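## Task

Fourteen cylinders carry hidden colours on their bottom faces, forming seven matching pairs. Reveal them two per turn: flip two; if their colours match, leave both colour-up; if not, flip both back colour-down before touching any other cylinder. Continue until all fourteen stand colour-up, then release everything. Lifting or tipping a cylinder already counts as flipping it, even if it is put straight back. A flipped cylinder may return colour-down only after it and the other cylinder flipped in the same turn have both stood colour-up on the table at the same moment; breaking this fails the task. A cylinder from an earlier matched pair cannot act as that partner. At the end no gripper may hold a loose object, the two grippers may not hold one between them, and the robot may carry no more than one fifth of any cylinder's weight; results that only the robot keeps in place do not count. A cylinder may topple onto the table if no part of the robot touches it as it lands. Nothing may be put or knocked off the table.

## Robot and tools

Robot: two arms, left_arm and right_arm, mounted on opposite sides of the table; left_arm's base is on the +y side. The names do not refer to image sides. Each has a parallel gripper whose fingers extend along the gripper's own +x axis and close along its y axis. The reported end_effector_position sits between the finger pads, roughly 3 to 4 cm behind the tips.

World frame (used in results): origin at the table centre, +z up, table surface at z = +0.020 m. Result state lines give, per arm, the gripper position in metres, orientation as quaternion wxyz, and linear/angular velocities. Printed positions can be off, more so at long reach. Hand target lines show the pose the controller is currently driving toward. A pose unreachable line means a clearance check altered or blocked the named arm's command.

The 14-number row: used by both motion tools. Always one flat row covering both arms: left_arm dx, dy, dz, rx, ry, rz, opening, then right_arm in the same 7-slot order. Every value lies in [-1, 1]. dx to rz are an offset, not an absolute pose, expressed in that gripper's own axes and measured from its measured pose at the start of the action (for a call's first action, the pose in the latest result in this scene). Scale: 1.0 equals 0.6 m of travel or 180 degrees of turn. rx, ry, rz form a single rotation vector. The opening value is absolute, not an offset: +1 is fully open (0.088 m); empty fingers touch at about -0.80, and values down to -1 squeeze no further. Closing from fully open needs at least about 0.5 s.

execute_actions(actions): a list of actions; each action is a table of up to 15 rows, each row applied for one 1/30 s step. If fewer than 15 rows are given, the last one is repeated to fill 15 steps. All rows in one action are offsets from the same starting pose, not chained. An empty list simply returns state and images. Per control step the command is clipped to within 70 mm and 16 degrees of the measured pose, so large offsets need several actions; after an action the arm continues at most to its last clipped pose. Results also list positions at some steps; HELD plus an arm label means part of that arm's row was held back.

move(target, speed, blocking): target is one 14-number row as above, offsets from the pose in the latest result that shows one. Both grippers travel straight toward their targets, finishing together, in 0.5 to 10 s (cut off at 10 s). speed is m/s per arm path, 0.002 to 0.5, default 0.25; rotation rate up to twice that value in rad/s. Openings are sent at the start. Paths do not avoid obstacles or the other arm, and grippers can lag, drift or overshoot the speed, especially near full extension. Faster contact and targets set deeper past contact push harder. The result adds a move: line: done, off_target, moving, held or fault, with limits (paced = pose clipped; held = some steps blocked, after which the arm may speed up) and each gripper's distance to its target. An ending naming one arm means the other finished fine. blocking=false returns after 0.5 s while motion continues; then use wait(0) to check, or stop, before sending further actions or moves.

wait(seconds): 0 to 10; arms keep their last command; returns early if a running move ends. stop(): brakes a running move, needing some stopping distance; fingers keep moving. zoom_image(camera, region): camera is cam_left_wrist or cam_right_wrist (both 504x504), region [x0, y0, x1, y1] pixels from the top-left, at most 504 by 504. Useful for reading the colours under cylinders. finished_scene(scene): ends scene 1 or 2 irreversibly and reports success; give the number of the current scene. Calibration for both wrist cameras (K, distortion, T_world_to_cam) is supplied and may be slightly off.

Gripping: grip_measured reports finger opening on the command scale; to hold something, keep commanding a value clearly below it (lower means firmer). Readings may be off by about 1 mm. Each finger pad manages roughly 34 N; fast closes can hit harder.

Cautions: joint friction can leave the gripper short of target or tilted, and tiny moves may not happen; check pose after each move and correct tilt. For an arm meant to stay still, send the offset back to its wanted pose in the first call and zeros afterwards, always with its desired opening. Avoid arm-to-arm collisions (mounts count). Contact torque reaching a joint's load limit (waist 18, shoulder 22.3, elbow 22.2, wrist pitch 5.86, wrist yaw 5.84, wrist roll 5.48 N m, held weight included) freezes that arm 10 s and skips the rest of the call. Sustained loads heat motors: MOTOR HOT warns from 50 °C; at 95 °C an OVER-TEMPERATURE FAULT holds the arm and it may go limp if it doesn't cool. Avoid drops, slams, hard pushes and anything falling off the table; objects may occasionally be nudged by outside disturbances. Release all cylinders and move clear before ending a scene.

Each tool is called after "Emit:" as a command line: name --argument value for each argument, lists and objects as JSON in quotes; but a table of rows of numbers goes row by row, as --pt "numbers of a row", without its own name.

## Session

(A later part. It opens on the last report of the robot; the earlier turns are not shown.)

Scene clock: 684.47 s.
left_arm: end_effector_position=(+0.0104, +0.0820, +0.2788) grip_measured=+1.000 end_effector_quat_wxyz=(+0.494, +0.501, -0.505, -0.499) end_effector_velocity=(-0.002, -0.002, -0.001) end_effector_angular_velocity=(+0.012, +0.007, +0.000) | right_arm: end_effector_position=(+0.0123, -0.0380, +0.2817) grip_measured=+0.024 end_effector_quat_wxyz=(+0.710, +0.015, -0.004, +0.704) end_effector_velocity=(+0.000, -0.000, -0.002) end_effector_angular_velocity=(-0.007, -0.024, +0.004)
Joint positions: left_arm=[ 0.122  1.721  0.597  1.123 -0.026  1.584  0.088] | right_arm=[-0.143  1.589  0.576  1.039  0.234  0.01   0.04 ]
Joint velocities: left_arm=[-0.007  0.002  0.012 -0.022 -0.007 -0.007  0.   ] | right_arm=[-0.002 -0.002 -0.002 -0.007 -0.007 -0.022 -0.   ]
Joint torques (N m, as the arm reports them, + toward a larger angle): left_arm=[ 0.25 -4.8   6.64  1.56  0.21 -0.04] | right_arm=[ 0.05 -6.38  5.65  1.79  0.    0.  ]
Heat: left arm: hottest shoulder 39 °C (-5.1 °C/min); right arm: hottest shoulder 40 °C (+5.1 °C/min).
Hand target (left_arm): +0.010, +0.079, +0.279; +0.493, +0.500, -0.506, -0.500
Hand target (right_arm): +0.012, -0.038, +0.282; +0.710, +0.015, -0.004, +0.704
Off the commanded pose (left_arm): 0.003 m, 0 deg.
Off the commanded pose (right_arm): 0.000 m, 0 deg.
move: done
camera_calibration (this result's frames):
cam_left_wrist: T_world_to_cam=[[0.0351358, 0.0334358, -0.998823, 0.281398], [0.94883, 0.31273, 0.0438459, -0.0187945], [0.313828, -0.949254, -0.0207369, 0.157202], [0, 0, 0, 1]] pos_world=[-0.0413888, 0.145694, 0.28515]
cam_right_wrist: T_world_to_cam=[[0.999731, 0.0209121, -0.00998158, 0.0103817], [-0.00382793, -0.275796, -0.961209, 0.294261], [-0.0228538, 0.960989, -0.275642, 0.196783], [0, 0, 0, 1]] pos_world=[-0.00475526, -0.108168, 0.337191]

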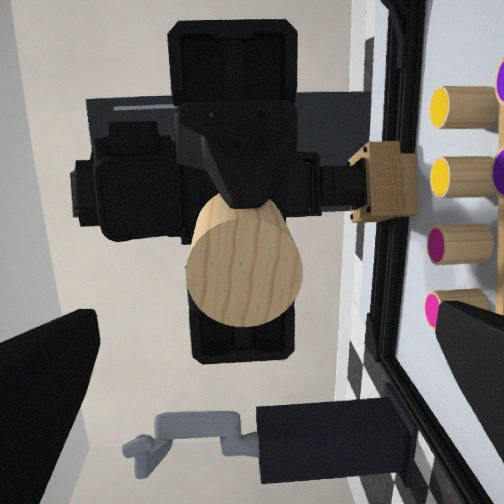

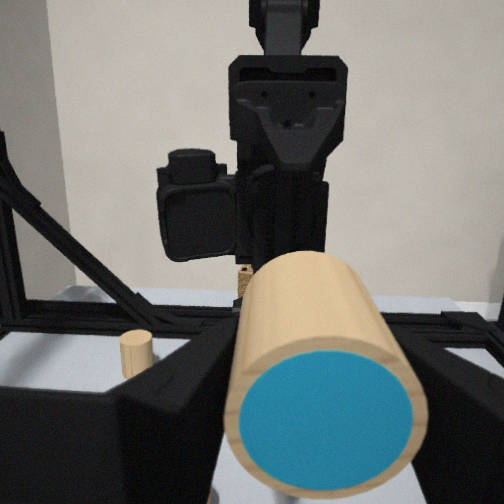

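Emit:
move --target '[0.132,0.013,-0.003,0,0,0,1,0,0,0,0,0,0,-0.3]' --speed 0.1

Emit:
execute_actions --actions '[[[0,0,0,0,0,0,-0.3,0,0,0,0,0,0,-0.3]],[[0,0,0,0,0,0,-0.3,0,0,0,0,0,0,-0.3]],[[0,0,0,0,0,0,-0.3,0,0,0,0,0,0,1]]]'

Emit:
move --target '[-0.1,0,0,0,0,0,-0.3,-0.1,0,0,0,0,0,1]' --speed 0.2

Emit:
move --target '[-0.212,-0.205,0.037,0,0,-0.496,-0.3,0.014,0.053,-0.215,0,0.512,0,0.6]' --speed 0.3

Scene clock: 692.03 s.
left_arm: end_effector_position=(+0.0116, +0.0055, +0.2865) grip_measured=+1.000 end_effector_quat_wxyz=(+0.495, +0.502, -0.504, -0.498) end_effector_velocity=(-0.000, -0.001, +0.000) end_effector_angular_velocity=(+0.002, -0.007, +0.005) | right_arm: end_effector_position=(+0.0123, -0.0380, +0.2817) grip_measured=+0.024 end_effector_quat_wxyz=(+0.710, +0.015, -0.004, +0.704) end_effector_velocity=(-0.002, -0.001, -0.002) end_effector_angular_velocity=(-0.007, -0.009, +0.010)
Joint positions: left_arm=[ 0.131  1.93   0.931  0.997 -0.021  1.584  0.088] | right_arm=[-0.143  1.589  0.576  1.039  0.234  0.01   0.04 ]
Joint velocities: left_arm=[-0.002  0.002  0.007 -0.007 -0.007  0.007  0.   ] | right_arm=[ 0.002 -0.002 -0.002 -0.007 -0.007 -0.007 -0.   ]
Joint torques (N m, as the arm reports them, + toward a larger angle): left_arm=[ 0.15 -6.44  7.17  1.59  0.21 -0.05] | right_arm=[ 0.03 -6.36  5.61  1.82  0.    0.  ]
Heat: left arm: hottest shoulder 39 °C (-5.1 °C/min); right arm: hottest shoulder 40 °C (+5.1 °C/min).
Hand target (left_arm): +0.012, +0.003, +0.286; +0.494, +0.502, -0.505, -0.499
Hand target (right_arm): +0.012, -0.038, +0.282; +0.710, +0.015, -0.004, +0.704
Off the commanded pose (left_arm): 0.003 m, 0 deg.
Off the commanded pose (right_arm): 0.000 m, 0 deg.
move: done
camera_calibration (this result's frames):
cam_left_wrist: T_world_to_cam=[[0.0350004, 0.0335698, -0.998823, 0.291684], [0.94763, 0.316347, 0.0438387, 0.00362998], [0.317446, -0.948049, -0.0207395, 0.0843176], [0, 0, 0, 1]] pos_world=[-0.0404152, 0.0689972, 0.29293]
cam_right_wrist: T_world_to_cam=[[0.999731, 0.0209121, -0.00998158, 0.0103817], [-0.00382793, -0.275796, -0.961209, 0.294261], [-0.0228538, 0.960989, -0.275642, 0.196783], [0, 0, 0, 1]] pos_world=[-0.00475526, -0.108168, 0.337191]

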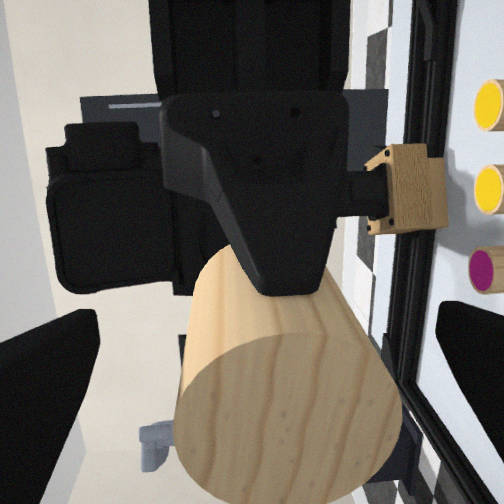

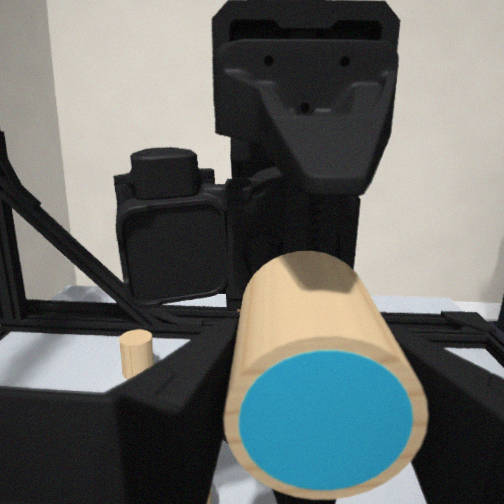

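Scene clock: 693.53 s.
left_arm: end_effector_position=(+0.0116, +0.0055, +0.2866) grip_measured=+0.038 end_effector_quat_wxyz=(+0.495, +0.502, -0.504, -0.498) end_effector_velocity=(-0.000, +0.001, -0.001) end_effector_angular_velocity=(+0.007, +0.007, +0.005) | right_arm: end_effector_position=(+0.0123, -0.0380, +0.2816) grip_measured=+0.998 end_effector_quat_wxyz=(+0.710, +0.014, -0.003, +0.704) end_effector_velocity=(+0.002, -0.000, -0.002) end_effector_angular_velocity=(-0.007, -0.038, -0.001)
Joint positions: left_arm=[ 0.131  1.93   0.932  0.996 -0.021  1.584  0.041] | right_arm=[-0.143  1.589  0.576  1.039  0.234  0.01   0.088]
Joint velocities: left_arm=[-0.002 -0.002 -0.002 -0.007 -0.007 -0.007 -0.   ] | right_arm=[-0.007 -0.002 -0.002 -0.007 -0.007 -0.037  0.005]
Joint torques (N m, as the arm reports them, + toward a larger angle): left_arm=[ 0.09 -7.53  6.11  1.73 -0.01 -0.05] | right_arm=[ 0.04 -6.34  5.63  1.84  0.01 -0.01]
Heat: left arm: hottest shoulder 39 °C (-5.0 °C/min); right arm: hottest shoulder 40 °C (+5.0 °C/min).
Hand target (left_arm): +0.012, +0.005, +0.287; +0.495, +0.502, -0.504, -0.498
Hand target (right_arm): +0.012, -0.038, +0.282; +0.710, +0.014, -0.003, +0.704
Off the commanded pose (left_arm): 0.000 m, 0 deg.
Off the commanded pose (right_arm): 0.000 m, 0 deg.
Step readings (end_effector_position; steps 1 to 15: 1st action; 16 to 30: 2nd action; 31 to 45: 3rd action):
0: left_arm (+0.0116, +0.0055, +0.2865) | right_arm (+0.0123, -0.0380, +0.2817)
1: left_arm (+0.0116, +0.0055, +0.2867) | right_arm (+0.0123, -0.0380, +0.2817)
2: left_arm (+0.0116, +0.0055, +0.2867) | right_arm (+0.0123, -0.0380, +0.2817)
4: left_arm (+0.0116, +0.0055, +0.2867) | right_arm (+0.0123, -0.0380, +0.2817)
8: left_arm (+0.0116, +0.0055, +0.2867) | right_arm (+0.0123, -0.0380, +0.2817)
15: left_arm (+0.0116, +0.0055, +0.2867) | right_arm (+0.0123, -0.0380, +0.2816)
16: left_arm (+0.0116, +0.0055, +0.2867) | right_arm (+0.0123, -0.0380, +0.2816)
17: left_arm (+0.0116, +0.0055, +0.2867) | right_arm (+0.0123, -0.0380, +0.2816)
19: left_arm (+0.0116, +0.0055, +0.2867) | right_arm (+0.0123, -0.0380, +0.2816)
23: left_arm (+0.0116, +0.0055, +0.2867) | right_arm (+0.0123, -0.0380, +0.2816)
30: left_arm (+0.0116, +0.0055, +0.2867) | right_arm (+0.0123, -0.0380, +0.2816)
31: left_arm (+0.0116, +0.0055, +0.2867) | right_arm (+0.0123, -0.0380, +0.2816)
32: left_arm (+0.0116, +0.0055, +0.2867) | right_arm (+0.0123, -0.0380, +0.2816)
34: left_arm (+0.0116, +0.0055, +0.2866) | right_arm (+0.0123, -0.0380, +0.2816)
38: left_arm (+0.0116, +0.0055, +0.2866) | right_arm (+0.0123, -0.0380, +0.2816)
45: end_effector_position above
camera_calibration (this result's frames):
cam_left_wrist: T_world_to_cam=[[0.0350004, 0.0335698, -0.998823, 0.291756], [0.94763, 0.316347, 0.0438387, 0.00364946], [0.317446, -0.948049, -0.0207395, 0.0842569], [0, 0, 0, 1]] pos_world=[-0.040417, 0.068931, 0.293]
cam_right_wrist: T_world_to_cam=[[0.999732, 0.0209084, -0.00990402, 0.0103593], [-0.00374589, -0.276153, -0.961106, 0.294139], [-0.0228303, 0.960886, -0.276001, 0.196856], [0, 0, 0, 1]] pos_world=[-0.00476048, -0.108145, 0.337134]

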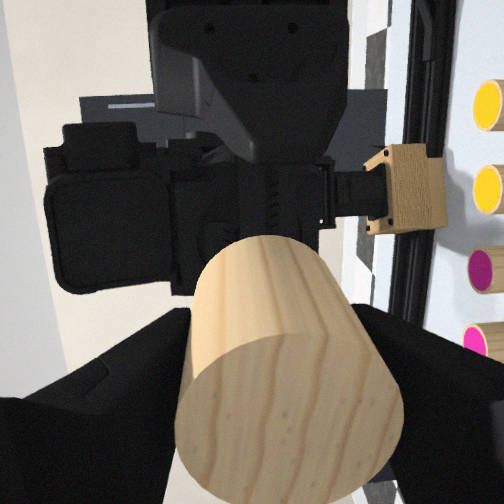

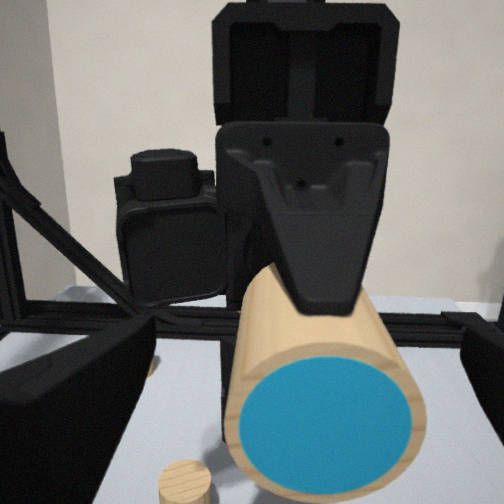

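Scene clock: 694.43 s.
left_arm: end_effector_position=(+0.0119, +0.0633, +0.2816) grip_measured=+0.037 end_effector_quat_wxyz=(+0.491, +0.505, -0.501, -0.502) end_effector_velocity=(+0.000, +0.003, +0.002) end_effector_angular_velocity=(-0.007, +0.007, +0.015) | right_arm: end_effector_position=(+0.0115, -0.0946, +0.2835) grip_measured=+1.000 end_effector_quat_wxyz=(+0.710, +0.019, -0.005, +0.704) end_effector_velocity=(-0.001, -0.003, -0.002) end_effector_angular_velocity=(-0.007, +0.005, +0.010)
Joint positions: left_arm=[ 0.128  1.759  0.681  1.062 -0.021  1.584  0.041] | right_arm=[-0.082  1.36   0.378  1.016  0.294  0.01   0.088]
Joint velocities: left_arm=[-0.007 -0.012 -0.012  0.007 -0.022 -0.007 -0.   ] | right_arm=[ 0.002 -0.012 -0.012 -0.007 -0.007  0.007  0.   ]
Joint torques (N m, as the arm reports them, + toward a larger angle): left_arm=[-0.19 -7.5   5.15  2.11 -0.17 -0.05] | right_arm=[ 0.37 -5.47  4.16  1.55  0.09 -0.04]
Heat: left arm: hottest shoulder 40 °C (-4.0 °C/min); right arm: hottest shoulder 40 °C (+5.0 °C/min).
Hand target (left_arm): +0.012, +0.065, +0.287; +0.495, +0.502, -0.504, -0.498
Hand target (right_arm): +0.012, -0.098, +0.280; +0.710, +0.015, -0.003, +0.704
Off the commanded pose (left_arm): 0.006 m, 1 deg.
Off the commanded pose (right_arm): 0.005 m, 1 deg.
move: done
camera_calibration (this result's frames):
cam_left_wrist: T_world_to_cam=[[0.0354937, 0.0475645, -0.998237, 0.283733], [0.948453, 0.313163, 0.0486453, -0.0158732], [0.314925, -0.948508, -0.0339974, 0.142728], [0, 0, 0, 1]] pos_world=[-0.0399644, 0.126854, 0.288858]
cam_right_wrist: T_world_to_cam=[[0.999667, 0.0217981, -0.013822, 0.0135299], [-0.0074743, -0.268088, -0.963366, 0.281729], [-0.024705, 0.963148, -0.267835, 0.249736], [0, 0, 0, 1]] pos_world=[-0.00524997, -0.165299, 0.338483]

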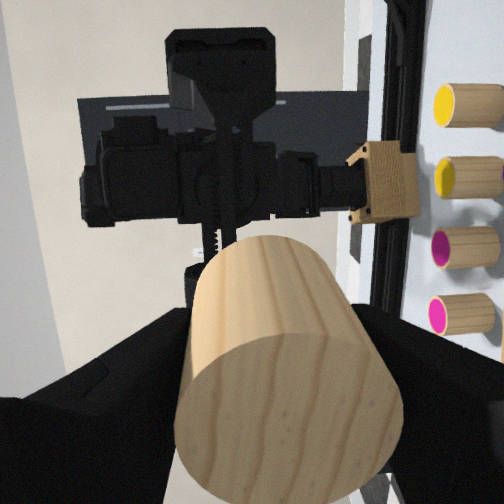

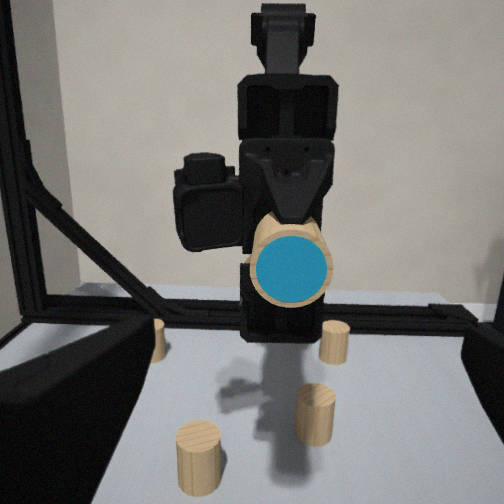

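Scene clock: 697.67 s.
left_arm: end_effector_position=(-0.0063, +0.1940, +0.1594) grip_measured=+0.034 end_effector_quat_wxyz=(-0.002, +0.712, +0.001, -0.702) end_effector_velocity=(+0.001, +0.004, +0.001) end_effector_angular_velocity=(+0.016, -0.009, +0.005) | right_arm: end_effector_position=(-0.0219, -0.0833, +0.1581) grip_measured=+0.600 end_effector_quat_wxyz=(+0.503, -0.493, +0.504, +0.500) end_effector_velocity=(+0.001, -0.006, -0.001) end_effector_angular_velocity=(-0.037, -0.002, +0.005)
Joint positions: left_arm=[ 0.064  1.846  1.243 -0.972 -0.014  1.48   0.041] | right_arm=[-0.123  2.017  1.578 -1.123 -0.008  0.259  0.068]
Joint velocities: left_arm=[-0.002 -0.002  0.002 -0.022 -0.007 -0.007 -0.   ] | right_arm=[-0.002  0.007  0.007 -0.037 -0.007 -0.007 -0.   ]
Joint torques (N m, as the arm reports them, + toward a larger angle): left_arm=[-0.33 -5.82  6.72 -0.02  0.24 -0.09] | right_arm=[-0.18 -7.94  7.   -0.06 -0.1  -0.08]
Heat: left arm: hottest shoulder 40 °C (-3.0 °C/min); right arm: hottest shoulder 39 °C (+4.0 °C/min).
Hand target (left_arm): -0.008, +0.192, +0.160; -0.001, +0.710, +0.001, -0.704
Hand target (right_arm): -0.022, -0.081, +0.155; +0.500, -0.495, +0.507, +0.498
Off the commanded pose (left_arm): 0.002 m, 0 deg.
Off the commanded pose (right_arm): 0.003 m, 1 deg.
move: done
camera_calibration (this result's frames):
cam_left_wrist: T_world_to_cam=[[0.0225715, 0.999114, 0.0355347, -0.1933], [0.941744, -0.0331791, 0.334691, -0.0120258], [0.335573, 0.0259101, -0.941658, 0.224057], [0, 0, 0, 1]] pos_world=[-0.0594992, 0.186925, 0.221879]
cam_right_wrist: T_world_to_cam=[[0.999215, -0.00876704, -0.0386449, 0.0463769], [0.00301891, -0.955544, 0.294834, -0.0922409], [-0.0395117, -0.294719, -0.954767, 0.207952], [0, 0, 0, 1]] pos_world=[-0.0378454, -0.0264462, 0.227534]

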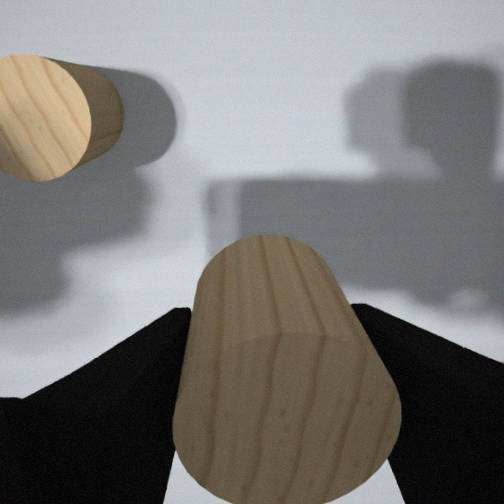

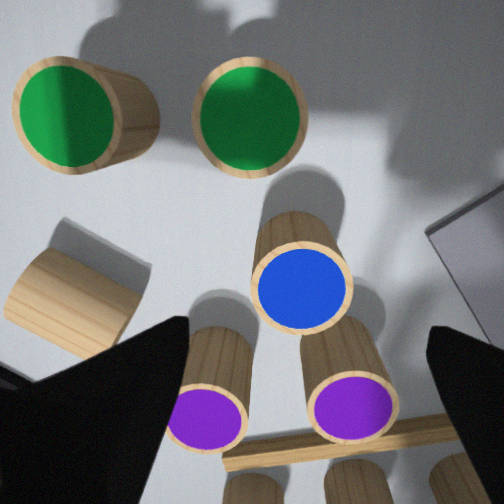

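Emit:
move --target '[0.157,0,0.004,0,0,0,-0.3,0.143,-0.006,-0.017,0,0,0,0.6]' --speed 0.08

Emit:
execute_actions --actions '[[[0,0,0,0,0,0,0.5,0,0,0,0,0,0,-0.3]],[[0,0,0,0,0,0,0.5,0,0,0,0,0,0,-0.3]]]'

Emit:
move --target '[-0.13,0,0,0,0,0,0.5,-0.13,0,0,0,0,0,-0.3]' --speed 0.15

Scene clock: 702.00 s.
left_arm: end_effector_position=(-0.0066, +0.1930, +0.0716) grip_measured=+0.033 end_effector_quat_wxyz=(+0.002, +0.712, -0.003, -0.702) end_effector_velocity=(+0.001, +0.002, +0.000) end_effector_angular_velocity=(+0.007, -0.008, -0.010) | right_arm: end_effector_position=(-0.0205, -0.0884, +0.0804) grip_measured=+0.600 end_effector_quat_wxyz=(+0.507, -0.485, +0.500, +0.507) end_effector_velocity=(-0.000, +0.001, +0.000) end_effector_angular_velocity=(+0.005, +0.009, +0.005)
Joint positions: left_arm=[ 0.064  2.014  1.078 -0.63  -0.014  1.479  0.041] | right_arm=[-0.124  2.081  1.344 -0.802 -0.008  0.259  0.068]
Joint velocities: left_arm=[-0.002 -0.002 -0.002 -0.007 -0.007  0.007  0.   ] | right_arm=[-0.002 -0.002 -0.002  0.007 -0.007 -0.007 -0.   ]
Joint torques (N m, as the arm reports them, + toward a larger angle): left_arm=[-0.11 -5.22  4.14  1.11  0.03 -0.01] | right_arm=[ 0.   -8.05  3.56  0.32  0.01 -0.04]
Heat: left arm: hottest shoulder 40 °C (-2.0 °C/min); right arm: hottest shoulder 40 °C (+4.0 °C/min).
Hand target (left_arm): -0.007, +0.195, +0.065; -0.002, +0.712, +0.001, -0.702
Hand target (right_arm): -0.019, -0.093, +0.073; +0.503, -0.493, +0.504, +0.500
Off the commanded pose (left_arm): 0.007 m, 1 deg.
Off the commanded pose (right_arm): 0.009 m, 1 deg.
move: off_target (right_arm)
camera_calibration (this result's frames):
cam_left_wrist: T_world_to_cam=[[0.0225969, 0.999386, 0.0267814, -0.188555], [0.942016, -0.0302556, 0.334201, 0.0170093], [0.334806, 0.0176766, -0.942121, 0.143095], [0, 0, 0, 1]] pos_world=[-0.0596711, 0.186425, 0.134178]
cam_right_wrist: T_world_to_cam=[[0.998969, -0.0081769, -0.044665, 0.0424245], [0.00430618, -0.962159, 0.272455, -0.0730134], [-0.0452027, -0.272367, -0.961131, 0.134669], [0, 0, 0, 1]] pos_world=[-0.0359789, -0.0332241, 0.151223]

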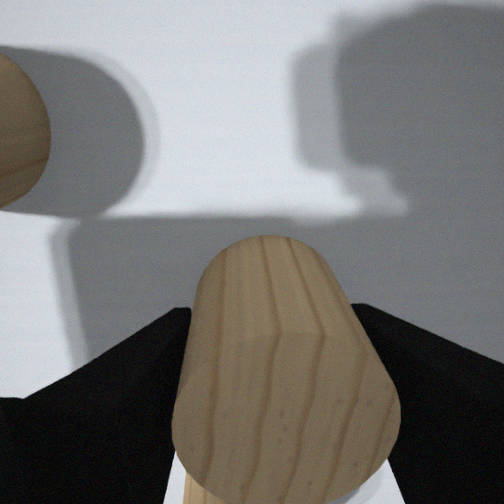

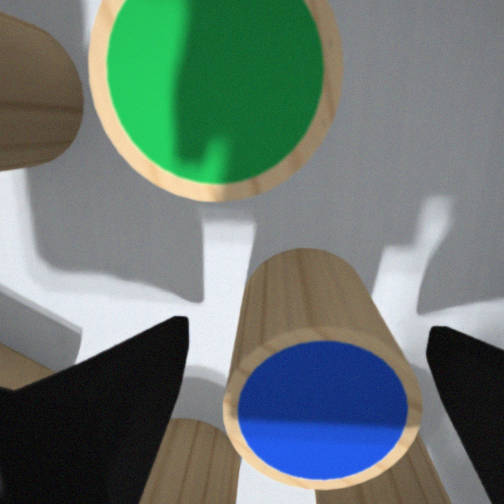

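Scene clock: 703.00 s.
left_arm: end_effector_position=(-0.0066, +0.1926, +0.0716) grip_measured=+0.500 end_effector_quat_wxyz=(+0.002, +0.712, -0.003, -0.702) end_effector_velocity=(+0.001, +0.002, +0.000) end_effector_angular_velocity=(+0.006, -0.008, +0.020) | right_arm: end_effector_position=(-0.0207, -0.0885, +0.0804) grip_measured=+0.024 end_effector_quat_wxyz=(+0.506, -0.485, +0.501, +0.508) end_effector_velocity=(-0.002, -0.003, +0.000) end_effector_angular_velocity=(-0.012, +0.019, +0.006)
Joint positions: left_arm=[ 0.064  2.014  1.077 -0.628 -0.014  1.48   0.063] | right_arm=[-0.124  2.081  1.344 -0.802 -0.009  0.259  0.04 ]
Joint velocities: left_arm=[-0.002 -0.002 -0.002 -0.007 -0.007 -0.022 -0.   ] | right_arm=[-0.002 -0.002 -0.002 -0.007 -0.022 -0.007 -0.   ]
Joint torques (N m, as the arm reports them, + toward a larger angle): left_arm=[ 0.01 -6.79  4.76  0.22  0.05  0.01] | right_arm=[ 0.05 -9.53  5.05  0.16  0.   -0.02]
Heat: left arm: hottest shoulder 40 °C (-2.0 °C/min); right arm: hottest shoulder 40 °C (+4.0 °C/min).
Hand target (left_arm): -0.007, +0.193, +0.072; +0.002, +0.712, -0.003, -0.702
Hand target (right_arm): -0.021, -0.089, +0.080; +0.506, -0.485, +0.501, +0.508
Off the commanded pose (left_arm): 0.000 m, 0 deg.
Off the commanded pose (right_arm): 0.000 m, 0 deg.
Step readings (end_effector_position; steps 1 to 15: 1st action; 16 to 30: 2nd action):
0: left_arm (-0.0066, +0.1930, +0.0716) | right_arm (-0.0205, -0.0884, +0.0804)
1: left_arm (-0.0066, +0.1930, +0.0716) | right_arm (-0.0205, -0.0884, +0.0804)
2: left_arm (-0.0066, +0.1930, +0.0716) | right_arm (-0.0205, -0.0884, +0.0804)
4: left_arm (-0.0066, +0.1922, +0.0716) | right_arm (-0.0205, -0.0884, +0.0804)
8: left_arm (-0.0066, +0.1925, +0.0716) | right_arm (-0.0207, -0.0885, +0.0804)
15: left_arm (-0.0066, +0.1926, +0.0716) | right_arm (-0.0207, -0.0885, +0.0804)
16: left_arm (-0.0066, +0.1926, +0.0716) | right_arm (-0.0207, -0.0885, +0.0804)
17: left_arm (-0.0066, +0.1926, +0.0716) | right_arm (-0.0207, -0.0885, +0.0804)
19: left_arm (-0.0066, +0.1926, +0.0716) | right_arm (-0.0207, -0.0885, +0.0804)
23: left_arm (-0.0066, +0.1926, +0.0716) | right_arm (-0.0207, -0.0885, +0.0804)
30: end_effector_position above
camera_calibration (this result's frames):
cam_left_wrist: T_world_to_cam=[[0.0229826, 0.999426, 0.0248846, -0.188069], [0.942063, -0.0299821, 0.334093, 0.0170089], [0.334647, 0.0157645, -0.942212, 0.143418], [0, 0, 0, 1]] pos_world=[-0.0596956, 0.186211, 0.134128]
cam_right_wrist: T_world_to_cam=[[0.998902, -0.00814501, -0.0461401, 0.0427667], [0.00475646, -0.962058, 0.272804, -0.0730764], [-0.0466114, -0.272724, -0.960963, 0.134572], [0, 0, 0, 1]] pos_world=[-0.0360996, -0.0332544, 0.151227]

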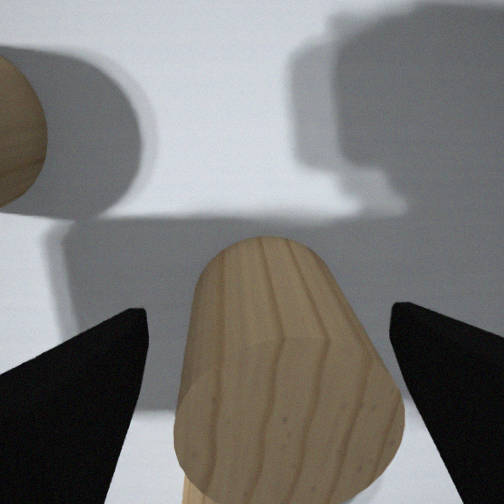

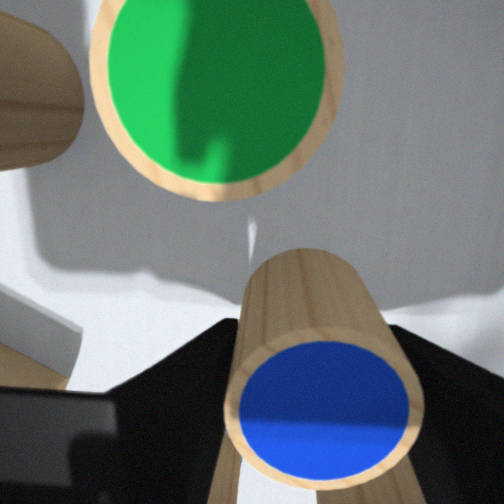

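Scene clock: 703.97 s.
left_arm: end_effector_position=(-0.0069, +0.1960, +0.1434) grip_measured=+0.500 end_effector_quat_wxyz=(-0.004, +0.712, +0.003, -0.702) end_effector_velocity=(+0.003, +0.000, +0.001) end_effector_angular_velocity=(+0.000, -0.022, +0.005) | right_arm: end_effector_position=(-0.0194, -0.0938, +0.1519) grip_measured=+0.024 end_effector_quat_wxyz=(+0.503, -0.491, +0.504, +0.502) end_effector_velocity=(+0.000, -0.001, +0.004) end_effector_angular_velocity=(-0.009, +0.005, -0.010)
Joint positions: left_arm=[ 0.062  1.868  1.203 -0.917 -0.014  1.478  0.063] | right_arm=[-0.124  1.977  1.495 -1.074 -0.009  0.259  0.04 ]
Joint velocities: left_arm=[-0.002 -0.002  0.002 -0.007 -0.022 -0.007 -0.   ] | right_arm=[-0.002 -0.002  0.012 -0.022 -0.007  0.007 -0.   ]
Joint torques (N m, as the arm reports them, + toward a larger angle): left_arm=[-0.34 -7.68  6.43 -0.03  0.04 -0.09] | right_arm=[ -0.15 -10.22   6.78   0.02   0.01  -0.08]
Heat: left arm: hottest shoulder 40 °C (-2.0 °C/min); right arm: hottest shoulder 40 °C (+4.0 °C/min).
Hand target (left_arm): -0.008, +0.193, +0.149; +0.002, +0.712, -0.003, -0.702
Hand target (right_arm): -0.019, -0.090, +0.158; +0.506, -0.485, +0.501, +0.508
Off the commanded pose (left_arm): 0.007 m, 1 deg.
Off the commanded pose (right_arm): 0.007 m, 1 deg.
move: done
camera_calibration (this result's frames):
cam_left_wrist: T_world_to_cam=[[0.0233069, 0.998814, 0.0427366, -0.1957], [0.941486, -0.0363067, 0.33509, -0.0055131], [0.336244, 0.032426, -0.941216, 0.207761], [0, 0, 0, 1]] pos_world=[-0.0601068, 0.188531, 0.205759]
cam_right_wrist: T_world_to_cam=[[0.999096, -0.00892401, -0.0415561, 0.0439458], [0.00350822, -0.95706, 0.28987, -0.0997892], [-0.0423585, -0.289753, -0.956164, 0.199656], [0, 0, 0, 1]] pos_world=[-0.0350989, -0.0372611, 0.221656]

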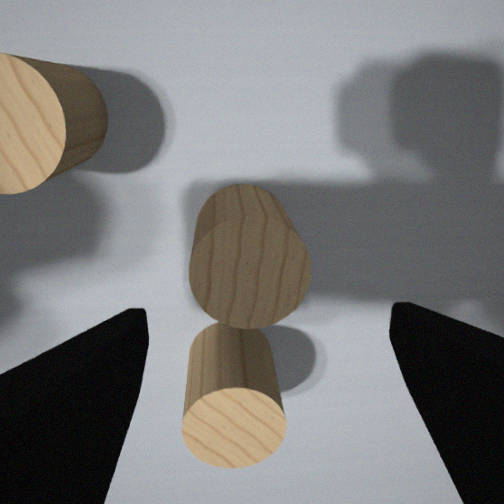

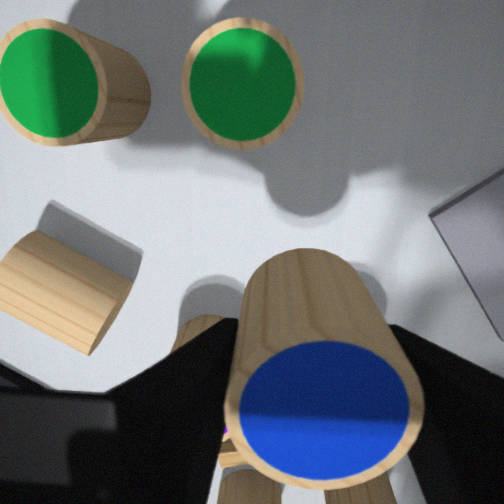

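Emit:
move --target '[-0.231,0.192,-0.036,0,0,0.504,1,-0.202,-0.05,0.095,0,-0.495,0,-0.3]' --speed 0.3

Scene clock: 708.20 s.
left_arm: end_effector_position=(+0.0110, +0.0797, +0.2857) grip_measured=+1.000 end_effector_quat_wxyz=(+0.497, +0.500, -0.508, -0.495) end_effector_velocity=(+0.004, +0.000, -0.000) end_effector_angular_velocity=(-0.002, +0.008, +0.024) | right_arm: end_effector_position=(+0.0117, -0.0378, +0.2819) grip_measured=+0.024 end_effector_quat_wxyz=(+0.709, +0.016, +0.007, +0.705) end_effector_velocity=(+0.002, -0.000, -0.000) end_effector_angular_velocity=(+0.002, -0.007, -0.010)
Joint positions: left_arm=[ 0.123  1.711  0.612  1.109 -0.028  1.588  0.088] | right_arm=[-0.141  1.579  0.583  1.009  0.234  0.029  0.04 ]
Joint velocities: left_arm=[ 0.002  0.002 -0.002  0.007 -0.022 -0.007  0.   ] | right_arm=[-0.002  0.002 -0.002  0.007  0.007 -0.007 -0.   ]
Joint torques (N m, as the arm reports them, + toward a larger angle): left_arm=[ 0.26 -4.93  5.27  2.01  0.21  0.06] | right_arm=[-0.17 -5.33  4.22  2.03 -0.11 -0.23]
Heat: left arm: hottest shoulder 40 °C (-1.0 °C/min); right arm: hottest shoulder 40 °C (+3.0 °C/min).
Hand target (left_arm): +0.011, +0.080, +0.282; +0.493, +0.502, -0.509, -0.496
Hand target (right_arm): +0.013, -0.039, +0.274; +0.709, +0.006, +0.009, +0.705
Off the commanded pose (left_arm): 0.005 m, 1 deg.
Off the commanded pose (right_arm): 0.009 m, 2 deg.
move: off_target (right_arm)
camera_calibration (this result's frames):
cam_left_wrist: T_world_to_cam=[[0.0384824, 0.0220665, -0.999016, 0.289333], [0.947957, 0.315417, 0.0434826, -0.0190562], [0.316066, -0.948697, -0.0087801, 0.151519], [0, 0, 0, 1]] pos_world=[-0.0409597, 0.143371, 0.291207]
cam_right_wrist: T_world_to_cam=[[0.999397, 0.022192, -0.0267134, 0.0157883], [-0.0191921, -0.28815, -0.957393, 0.293166], [-0.0289439, 0.957328, -0.287551, 0.199961], [0, 0, 0, 1]] pos_world=[-0.00436466, -0.107303, 0.338595]

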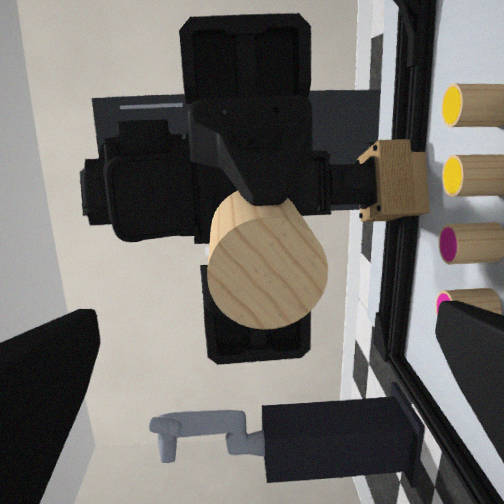

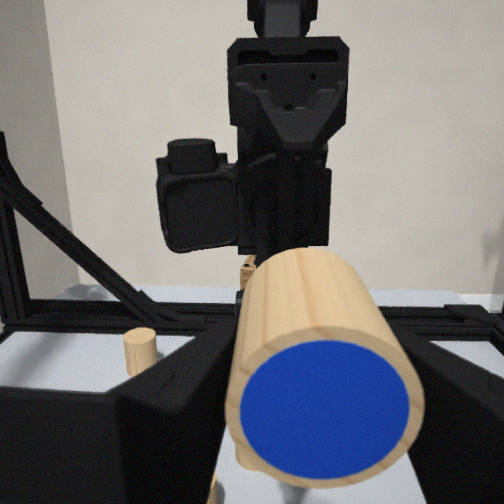

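Emit:
move --target '[0.126,0,-0.002,0,0,0,1,0,0,0,0,0,0,-0.3]' --speed 0.1

Emit:
execute_actions --actions '[[[0,0,0,0,0,0,-0.3,0,0,0,0,0,0,-0.3]],[[0,0,0,0,0,0,-0.3,0,0,0,0,0,0,-0.3]],[[0,0,0,0,0,0,-0.3,0,0,0,0,0,0,1]]]'

Emit:
move --target '[-0.1,0,0,0,0,0,-0.3,-0.1,0,0,0,0,0,1]' --speed 0.2

Emit:
move --target '[-0.208,-0.205,-0.193,0,0,-0.498,-0.3,0,0,-0.015,-0.01,0.006,0,1]' --speed 0.3

Scene clock: 712.53 s.
left_arm: end_effector_position=(+0.0120, +0.0069, +0.2868) grip_measured=+1.000 end_effector_quat_wxyz=(+0.498, +0.501, -0.507, -0.494) end_effector_velocity=(-0.003, -0.002, -0.002) end_effector_angular_velocity=(+0.007, +0.007, -0.000) | right_arm: end_effector_position=(+0.0117, -0.0378, +0.2814) grip_measured=+0.024 end_effector_quat_wxyz=(+0.709, +0.015, +0.007, +0.705) end_effector_velocity=(+0.000, -0.000, -0.002) end_effector_angular_velocity=(-0.007, -0.009, +0.005)
Joint positions: left_arm=[ 0.131  1.932  0.923  1.02  -0.023  1.588  0.088] | right_arm=[-0.141  1.58   0.582  1.01   0.234  0.029  0.04 ]
Joint velocities: left_arm=[-0.007  0.007  0.007 -0.007 -0.007 -0.007  0.   ] | right_arm=[-0.002 -0.002 -0.002 -0.007 -0.007 -0.007 -0.   ]
Joint torques (N m, as the arm reports them, + toward a larger angle): left_arm=[ 0.18 -6.6   7.07  1.59  0.18 -0.01] | right_arm=[ 0.08 -6.51  5.74  1.74  0.01 -0.01]
Heat: left arm: hottest shoulder 40 °C (-1.0 °C/min); right arm: hottest shoulder 40 °C (+4.0 °C/min).
Hand target (left_arm): +0.012, +0.004, +0.286; +0.497, +0.500, -0.508, -0.495
Hand target (right_arm): +0.012, -0.038, +0.282; +0.709, +0.016, +0.007, +0.705
Off the commanded pose (left_arm): 0.003 m, 0 deg.
Off the commanded pose (right_arm): 0.001 m, 0 deg.
move: done
camera_calibration (this result's frames):
cam_left_wrist: T_world_to_cam=[[0.03843, 0.021831, -0.999023, 0.291969], [0.946745, 0.319047, 0.0433909, 0.0029541], [0.319683, -0.947487, -0.00840741, 0.0819117], [0, 0, 0, 1]] pos_world=[-0.0402029, 0.0702938, 0.292244]
cam_right_wrist: T_world_to_cam=[[0.999412, 0.0221676, -0.026177, 0.0156172], [-0.0186638, -0.288865, -0.957188, 0.292574], [-0.0287801, 0.957113, -0.288281, 0.200033], [0, 0, 0, 1]] pos_world=[-0.00439044, -0.107286, 0.338123]

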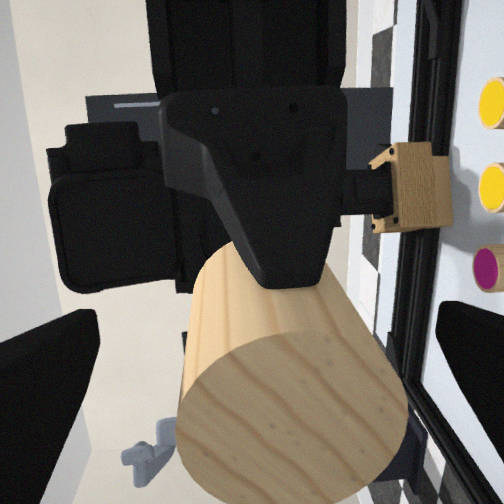

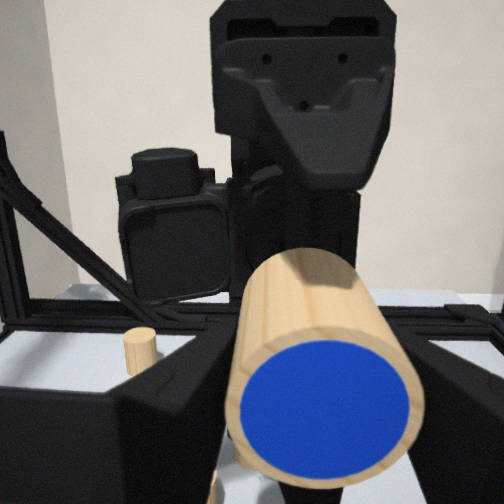

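Scene clock: 714.03 s.
left_arm: end_effector_position=(+0.0120, +0.0068, +0.2865) grip_measured=+0.039 end_effector_quat_wxyz=(+0.498, +0.501, -0.507, -0.494) end_effector_velocity=(+0.002, -0.000, -0.003) end_effector_angular_velocity=(+0.017, +0.007, +0.010) | right_arm: end_effector_position=(+0.0117, -0.0378, +0.2814) grip_measured=+0.998 end_effector_quat_wxyz=(+0.709, +0.015, +0.007, +0.705) end_effector_velocity=(+0.004, +0.001, -0.007) end_effector_angular_velocity=(-0.026, -0.043, -0.005)
Joint positions: left_arm=[ 0.131  1.933  0.923  1.02  -0.023  1.588  0.041] | right_arm=[-0.141  1.58   0.582  1.01   0.234  0.029  0.088]
Joint velocities: left_arm=[ 0.002 -0.002  0.002 -0.022 -0.007 -0.007 -0.   ] | right_arm=[-0.012  0.002 -0.002 -0.022 -0.007 -0.037  0.005]
Joint torques (N m, as the arm reports them, + toward a larger angle): left_arm=[ 0.06 -7.48  5.92  1.74 -0.03 -0.01] | right_arm=[ 0.06 -6.33  5.69  1.84  0.01 -0.01]
Heat: left arm: hottest shoulder 40 °C (-1.0 °C/min); right arm: hottest shoulder 40 °C (+4.1 °C/min).
Hand target (left_arm): +0.012, +0.007, +0.287; +0.498, +0.501, -0.507, -0.494
Hand target (right_arm): +0.012, -0.038, +0.281; +0.710, +0.015, +0.007, +0.704
Off the commanded pose (left_arm): 0.000 m, 0 deg.
Off the commanded pose (right_arm): 0.000 m, 0 deg.
Step readings (end_effector_position; steps 1 to 15: 1st action; 16 to 30: 2nd action; 31 to 45: 3rd action):
0: left_arm (+0.0120, +0.0069, +0.2868) | right_arm (+0.0117, -0.0378, +0.2814)
1: left_arm (+0.0120, +0.0068, +0.2866) | right_arm (+0.0117, -0.0378, +0.2814)
2: left_arm (+0.0120, +0.0068, +0.2866) | right_arm (+0.0117, -0.0378, +0.2814)
4: left_arm (+0.0120, +0.0068, +0.2866) | right_arm (+0.0117, -0.0378, +0.2814)
8: left_arm (+0.0120, +0.0068, +0.2866) | right_arm (+0.0117, -0.0378, +0.2814)
15: left_arm (+0.0120, +0.0068, +0.2866) | right_arm (+0.0117, -0.0378, +0.2814)
16: left_arm (+0.0120, +0.0068, +0.2866) | right_arm (+0.0117, -0.0378, +0.2814)
17: left_arm (+0.0120, +0.0068, +0.2866) | right_arm (+0.0117, -0.0378, +0.2814)
19: left_arm (+0.0120, +0.0068, +0.2866) | right_arm (+0.0117, -0.0378, +0.2814)
23: left_arm (+0.0120, +0.0068, +0.2866) | right_arm (+0.0117, -0.0378, +0.2814)
30: left_arm (+0.0120, +0.0068, +0.2866) | right_arm (+0.0117, -0.0378, +0.2814)
31: left_arm (+0.0120, +0.0068, +0.2866) | right_arm (+0.0117, -0.0378, +0.2814)
32: left_arm (+0.0120, +0.0068, +0.2866) | right_arm (+0.0117, -0.0378, +0.2814)
34: left_arm (+0.0120, +0.0068, +0.2866) | right_arm (+0.0116, -0.0378, +0.2814)
38: left_arm (+0.0120, +0.0068, +0.2865) | right_arm (+0.0116, -0.0378, +0.2814)
45: end_effector_position above
camera_calibration (this result's frames):
cam_left_wrist: T_world_to_cam=[[0.0384498, 0.0225929, -0.999005, 0.291688], [0.946744, 0.319014, 0.043653, 0.00290094], [0.319683, -0.947481, -0.00912372, 0.0820875], [0, 0, 0, 1]] pos_world=[-0.0402038, 0.0702608, 0.29202]
cam_right_wrist: T_world_to_cam=[[0.999412, 0.0221676, -0.026177, 0.0156172], [-0.0186638, -0.288865, -0.957188, 0.292574], [-0.0287801, 0.957113, -0.288281, 0.200033], [0, 0, 0, 1]] pos_world=[-0.00439044, -0.107286, 0.338123]

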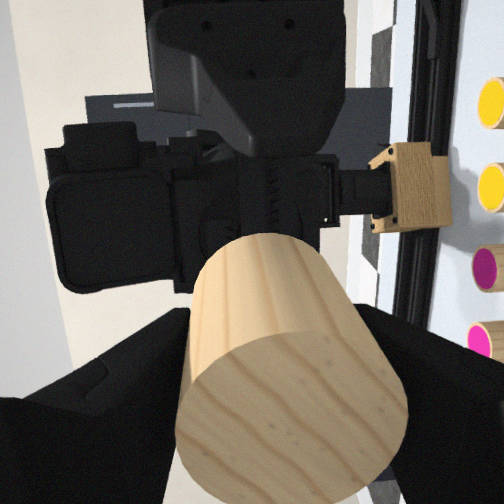

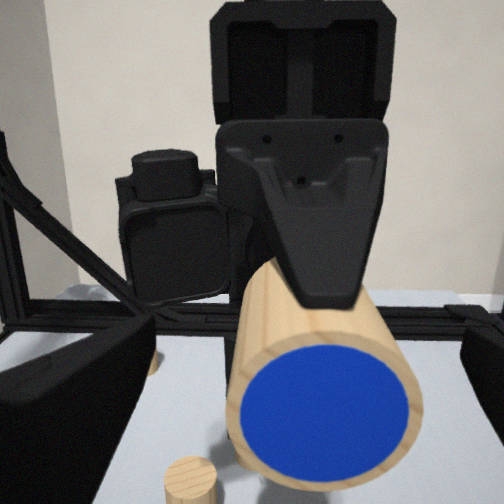

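Scene clock: 714.93 s.
left_arm: end_effector_position=(+0.0119, +0.0647, +0.2809) grip_measured=+0.038 end_effector_quat_wxyz=(+0.493, +0.504, -0.505, -0.498) end_effector_velocity=(-0.002, +0.003, -0.001) end_effector_angular_velocity=(+0.007, -0.008, -0.010) | right_arm: end_effector_position=(+0.0110, -0.0945, +0.2843) grip_measured=+1.000 end_effector_quat_wxyz=(+0.709, +0.020, +0.005, +0.705) end_effector_velocity=(-0.001, -0.004, -0.001) end_effector_angular_velocity=(-0.002, -0.008, +0.010)
Joint positions: left_arm=[ 0.127  1.766  0.671  1.091 -0.023  1.588  0.041] | right_arm=[-0.08   1.345  0.388  0.978  0.295  0.029  0.088]
Joint velocities: left_arm=[-0.002 -0.012 -0.012 -0.007  0.007  0.007 -0.   ] | right_arm=[ 0.002 -0.017 -0.012 -0.007 -0.007 -0.007  0.   ]
Joint torques (N m, as the arm reports them, + toward a larger angle): left_arm=[-0.38 -7.41  5.12  2.13 -0.21 -0.04] | right_arm=[ 0.28 -5.3   4.25  1.53  0.11 -0.02]
Heat: left arm: hottest shoulder 40 °C (-1.0 °C/min); right arm: hottest shoulder 40 °C (+4.0 °C/min).
Hand target (left_arm): +0.012, +0.067, +0.286; +0.498, +0.501, -0.507, -0.494
Hand target (right_arm): +0.011, -0.098, +0.281; +0.709, +0.015, +0.007, +0.705
Off the commanded pose (left_arm): 0.005 m, 1 deg.
Off the commanded pose (right_arm): 0.005 m, 1 deg.
move: done
camera_calibration (this result's frames):
cam_left_wrist: T_world_to_cam=[[0.0389306, 0.0361717, -0.998587, 0.283808], [0.947815, 0.31513, 0.0483661, -0.0163464], [0.316434, -0.948359, -0.0220159, 0.140601], [0, 0, 0, 1]] pos_world=[-0.0400463, 0.128225, 0.287293]
cam_right_wrist: T_world_to_cam=[[0.999302, 0.0231762, -0.029291, 0.0186331], [-0.0216175, -0.280647, -0.959568, 0.280436], [-0.0304595, 0.959531, -0.27995, 0.252962], [0, 0, 0, 1]] pos_world=[-0.00485261, -0.164454, 0.34046]

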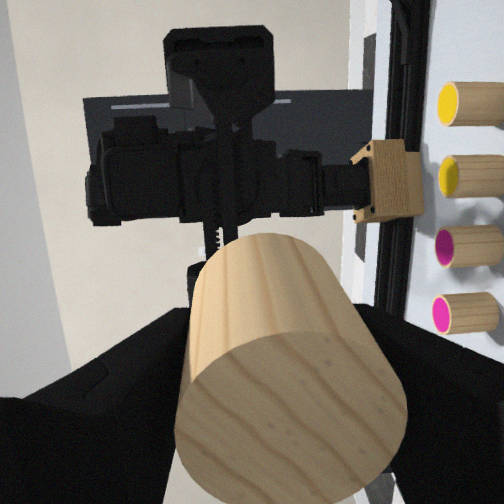

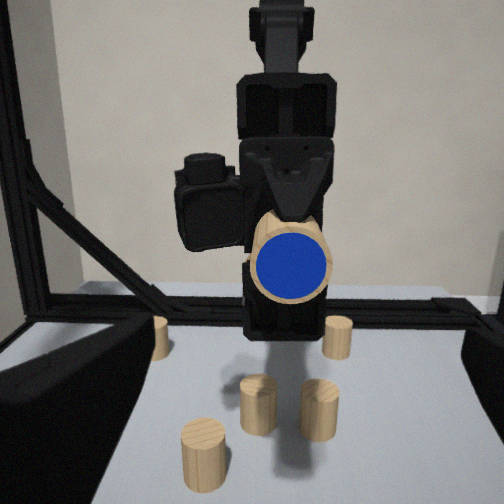

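Scene clock: 717.97 s.
left_arm: end_effector_position=(+0.1278, +0.1906, +0.1601) grip_measured=+0.036 end_effector_quat_wxyz=(+0.003, +0.711, -0.002, -0.704) end_effector_velocity=(+0.003, -0.003, +0.003) end_effector_angular_velocity=(-0.000, -0.023, -0.010) | right_arm: end_effector_position=(+0.0107, -0.0934, +0.2824) grip_measured=+1.000 end_effector_quat_wxyz=(+0.709, +0.012, -0.001, +0.705) end_effector_velocity=(+0.002, -0.000, -0.005) end_effector_angular_velocity=(-0.016, +0.002, +0.000)
Joint positions: left_arm=[ 0.465  1.901  1.32  -0.979 -0.007  1.877  0.041] | right_arm=[-0.08   1.356  0.388  0.989  0.295  0.01   0.088]
Joint velocities: left_arm=[-0.002  0.002  0.017 -0.007 -0.022  0.007 -0.   ] | right_arm=[-0.007  0.002 -0.007 -0.007 -0.007  0.007  0.   ]
Joint torques (N m, as the arm reports them, + toward a larger angle): left_arm=[ 0.19 -6.17  6.68 -0.04 -0.18  0.13] | right_arm=[ 0.09 -3.7   4.54  1.96  0.02 -0.19]
Heat: left arm: hottest shoulder 40 °C (-1.0 °C/min); right arm: hottest shoulder 39 °C (+3.0 °C/min).
Hand target (left_arm): +0.130, +0.189, +0.160; +0.002, +0.713, -0.001, -0.701
Hand target (right_arm): +0.011, -0.094, +0.275; +0.709, +0.002, +0.001, +0.705
Off the commanded pose (left_arm): 0.003 m, 1 deg.
Off the commanded pose (right_arm): 0.007 m, 1 deg.
move: done
camera_calibration (this result's frames):
cam_left_wrist: T_world_to_cam=[[0.0188986, 0.999501, 0.0252936, -0.190892], [0.94337, -0.0262062, 0.330706, -0.139573], [0.331204, 0.0176113, -0.943395, 0.182217], [0, 0, 0, 1]] pos_world=[0.074926, 0.18393, 0.222889]
cam_right_wrist: T_world_to_cam=[[0.999692, 0.0227692, -0.00983327, 0.0133234], [-0.00300994, -0.282164, -0.959361, 0.278519], [-0.0246185, 0.959096, -0.282009, 0.251912], [0, 0, 0, 1]] pos_world=[-0.00627932, -0.163323, 0.338373]

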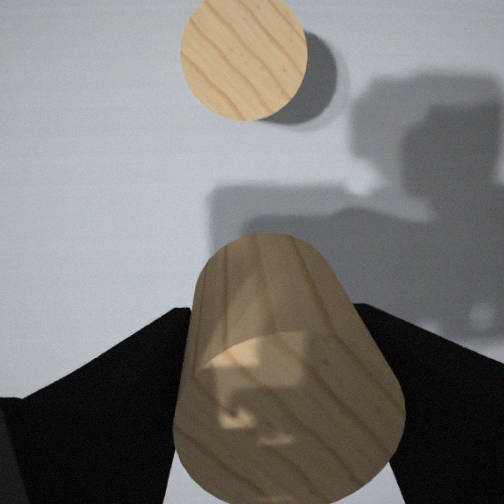

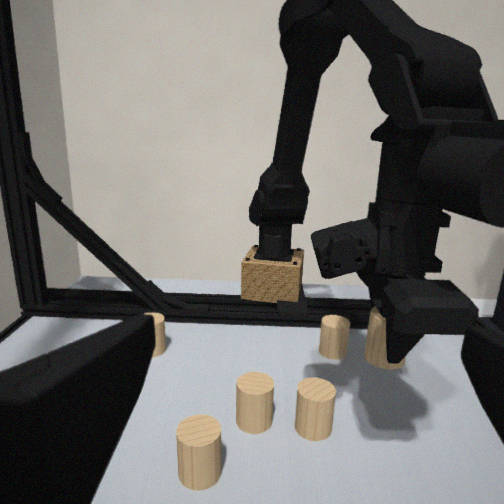

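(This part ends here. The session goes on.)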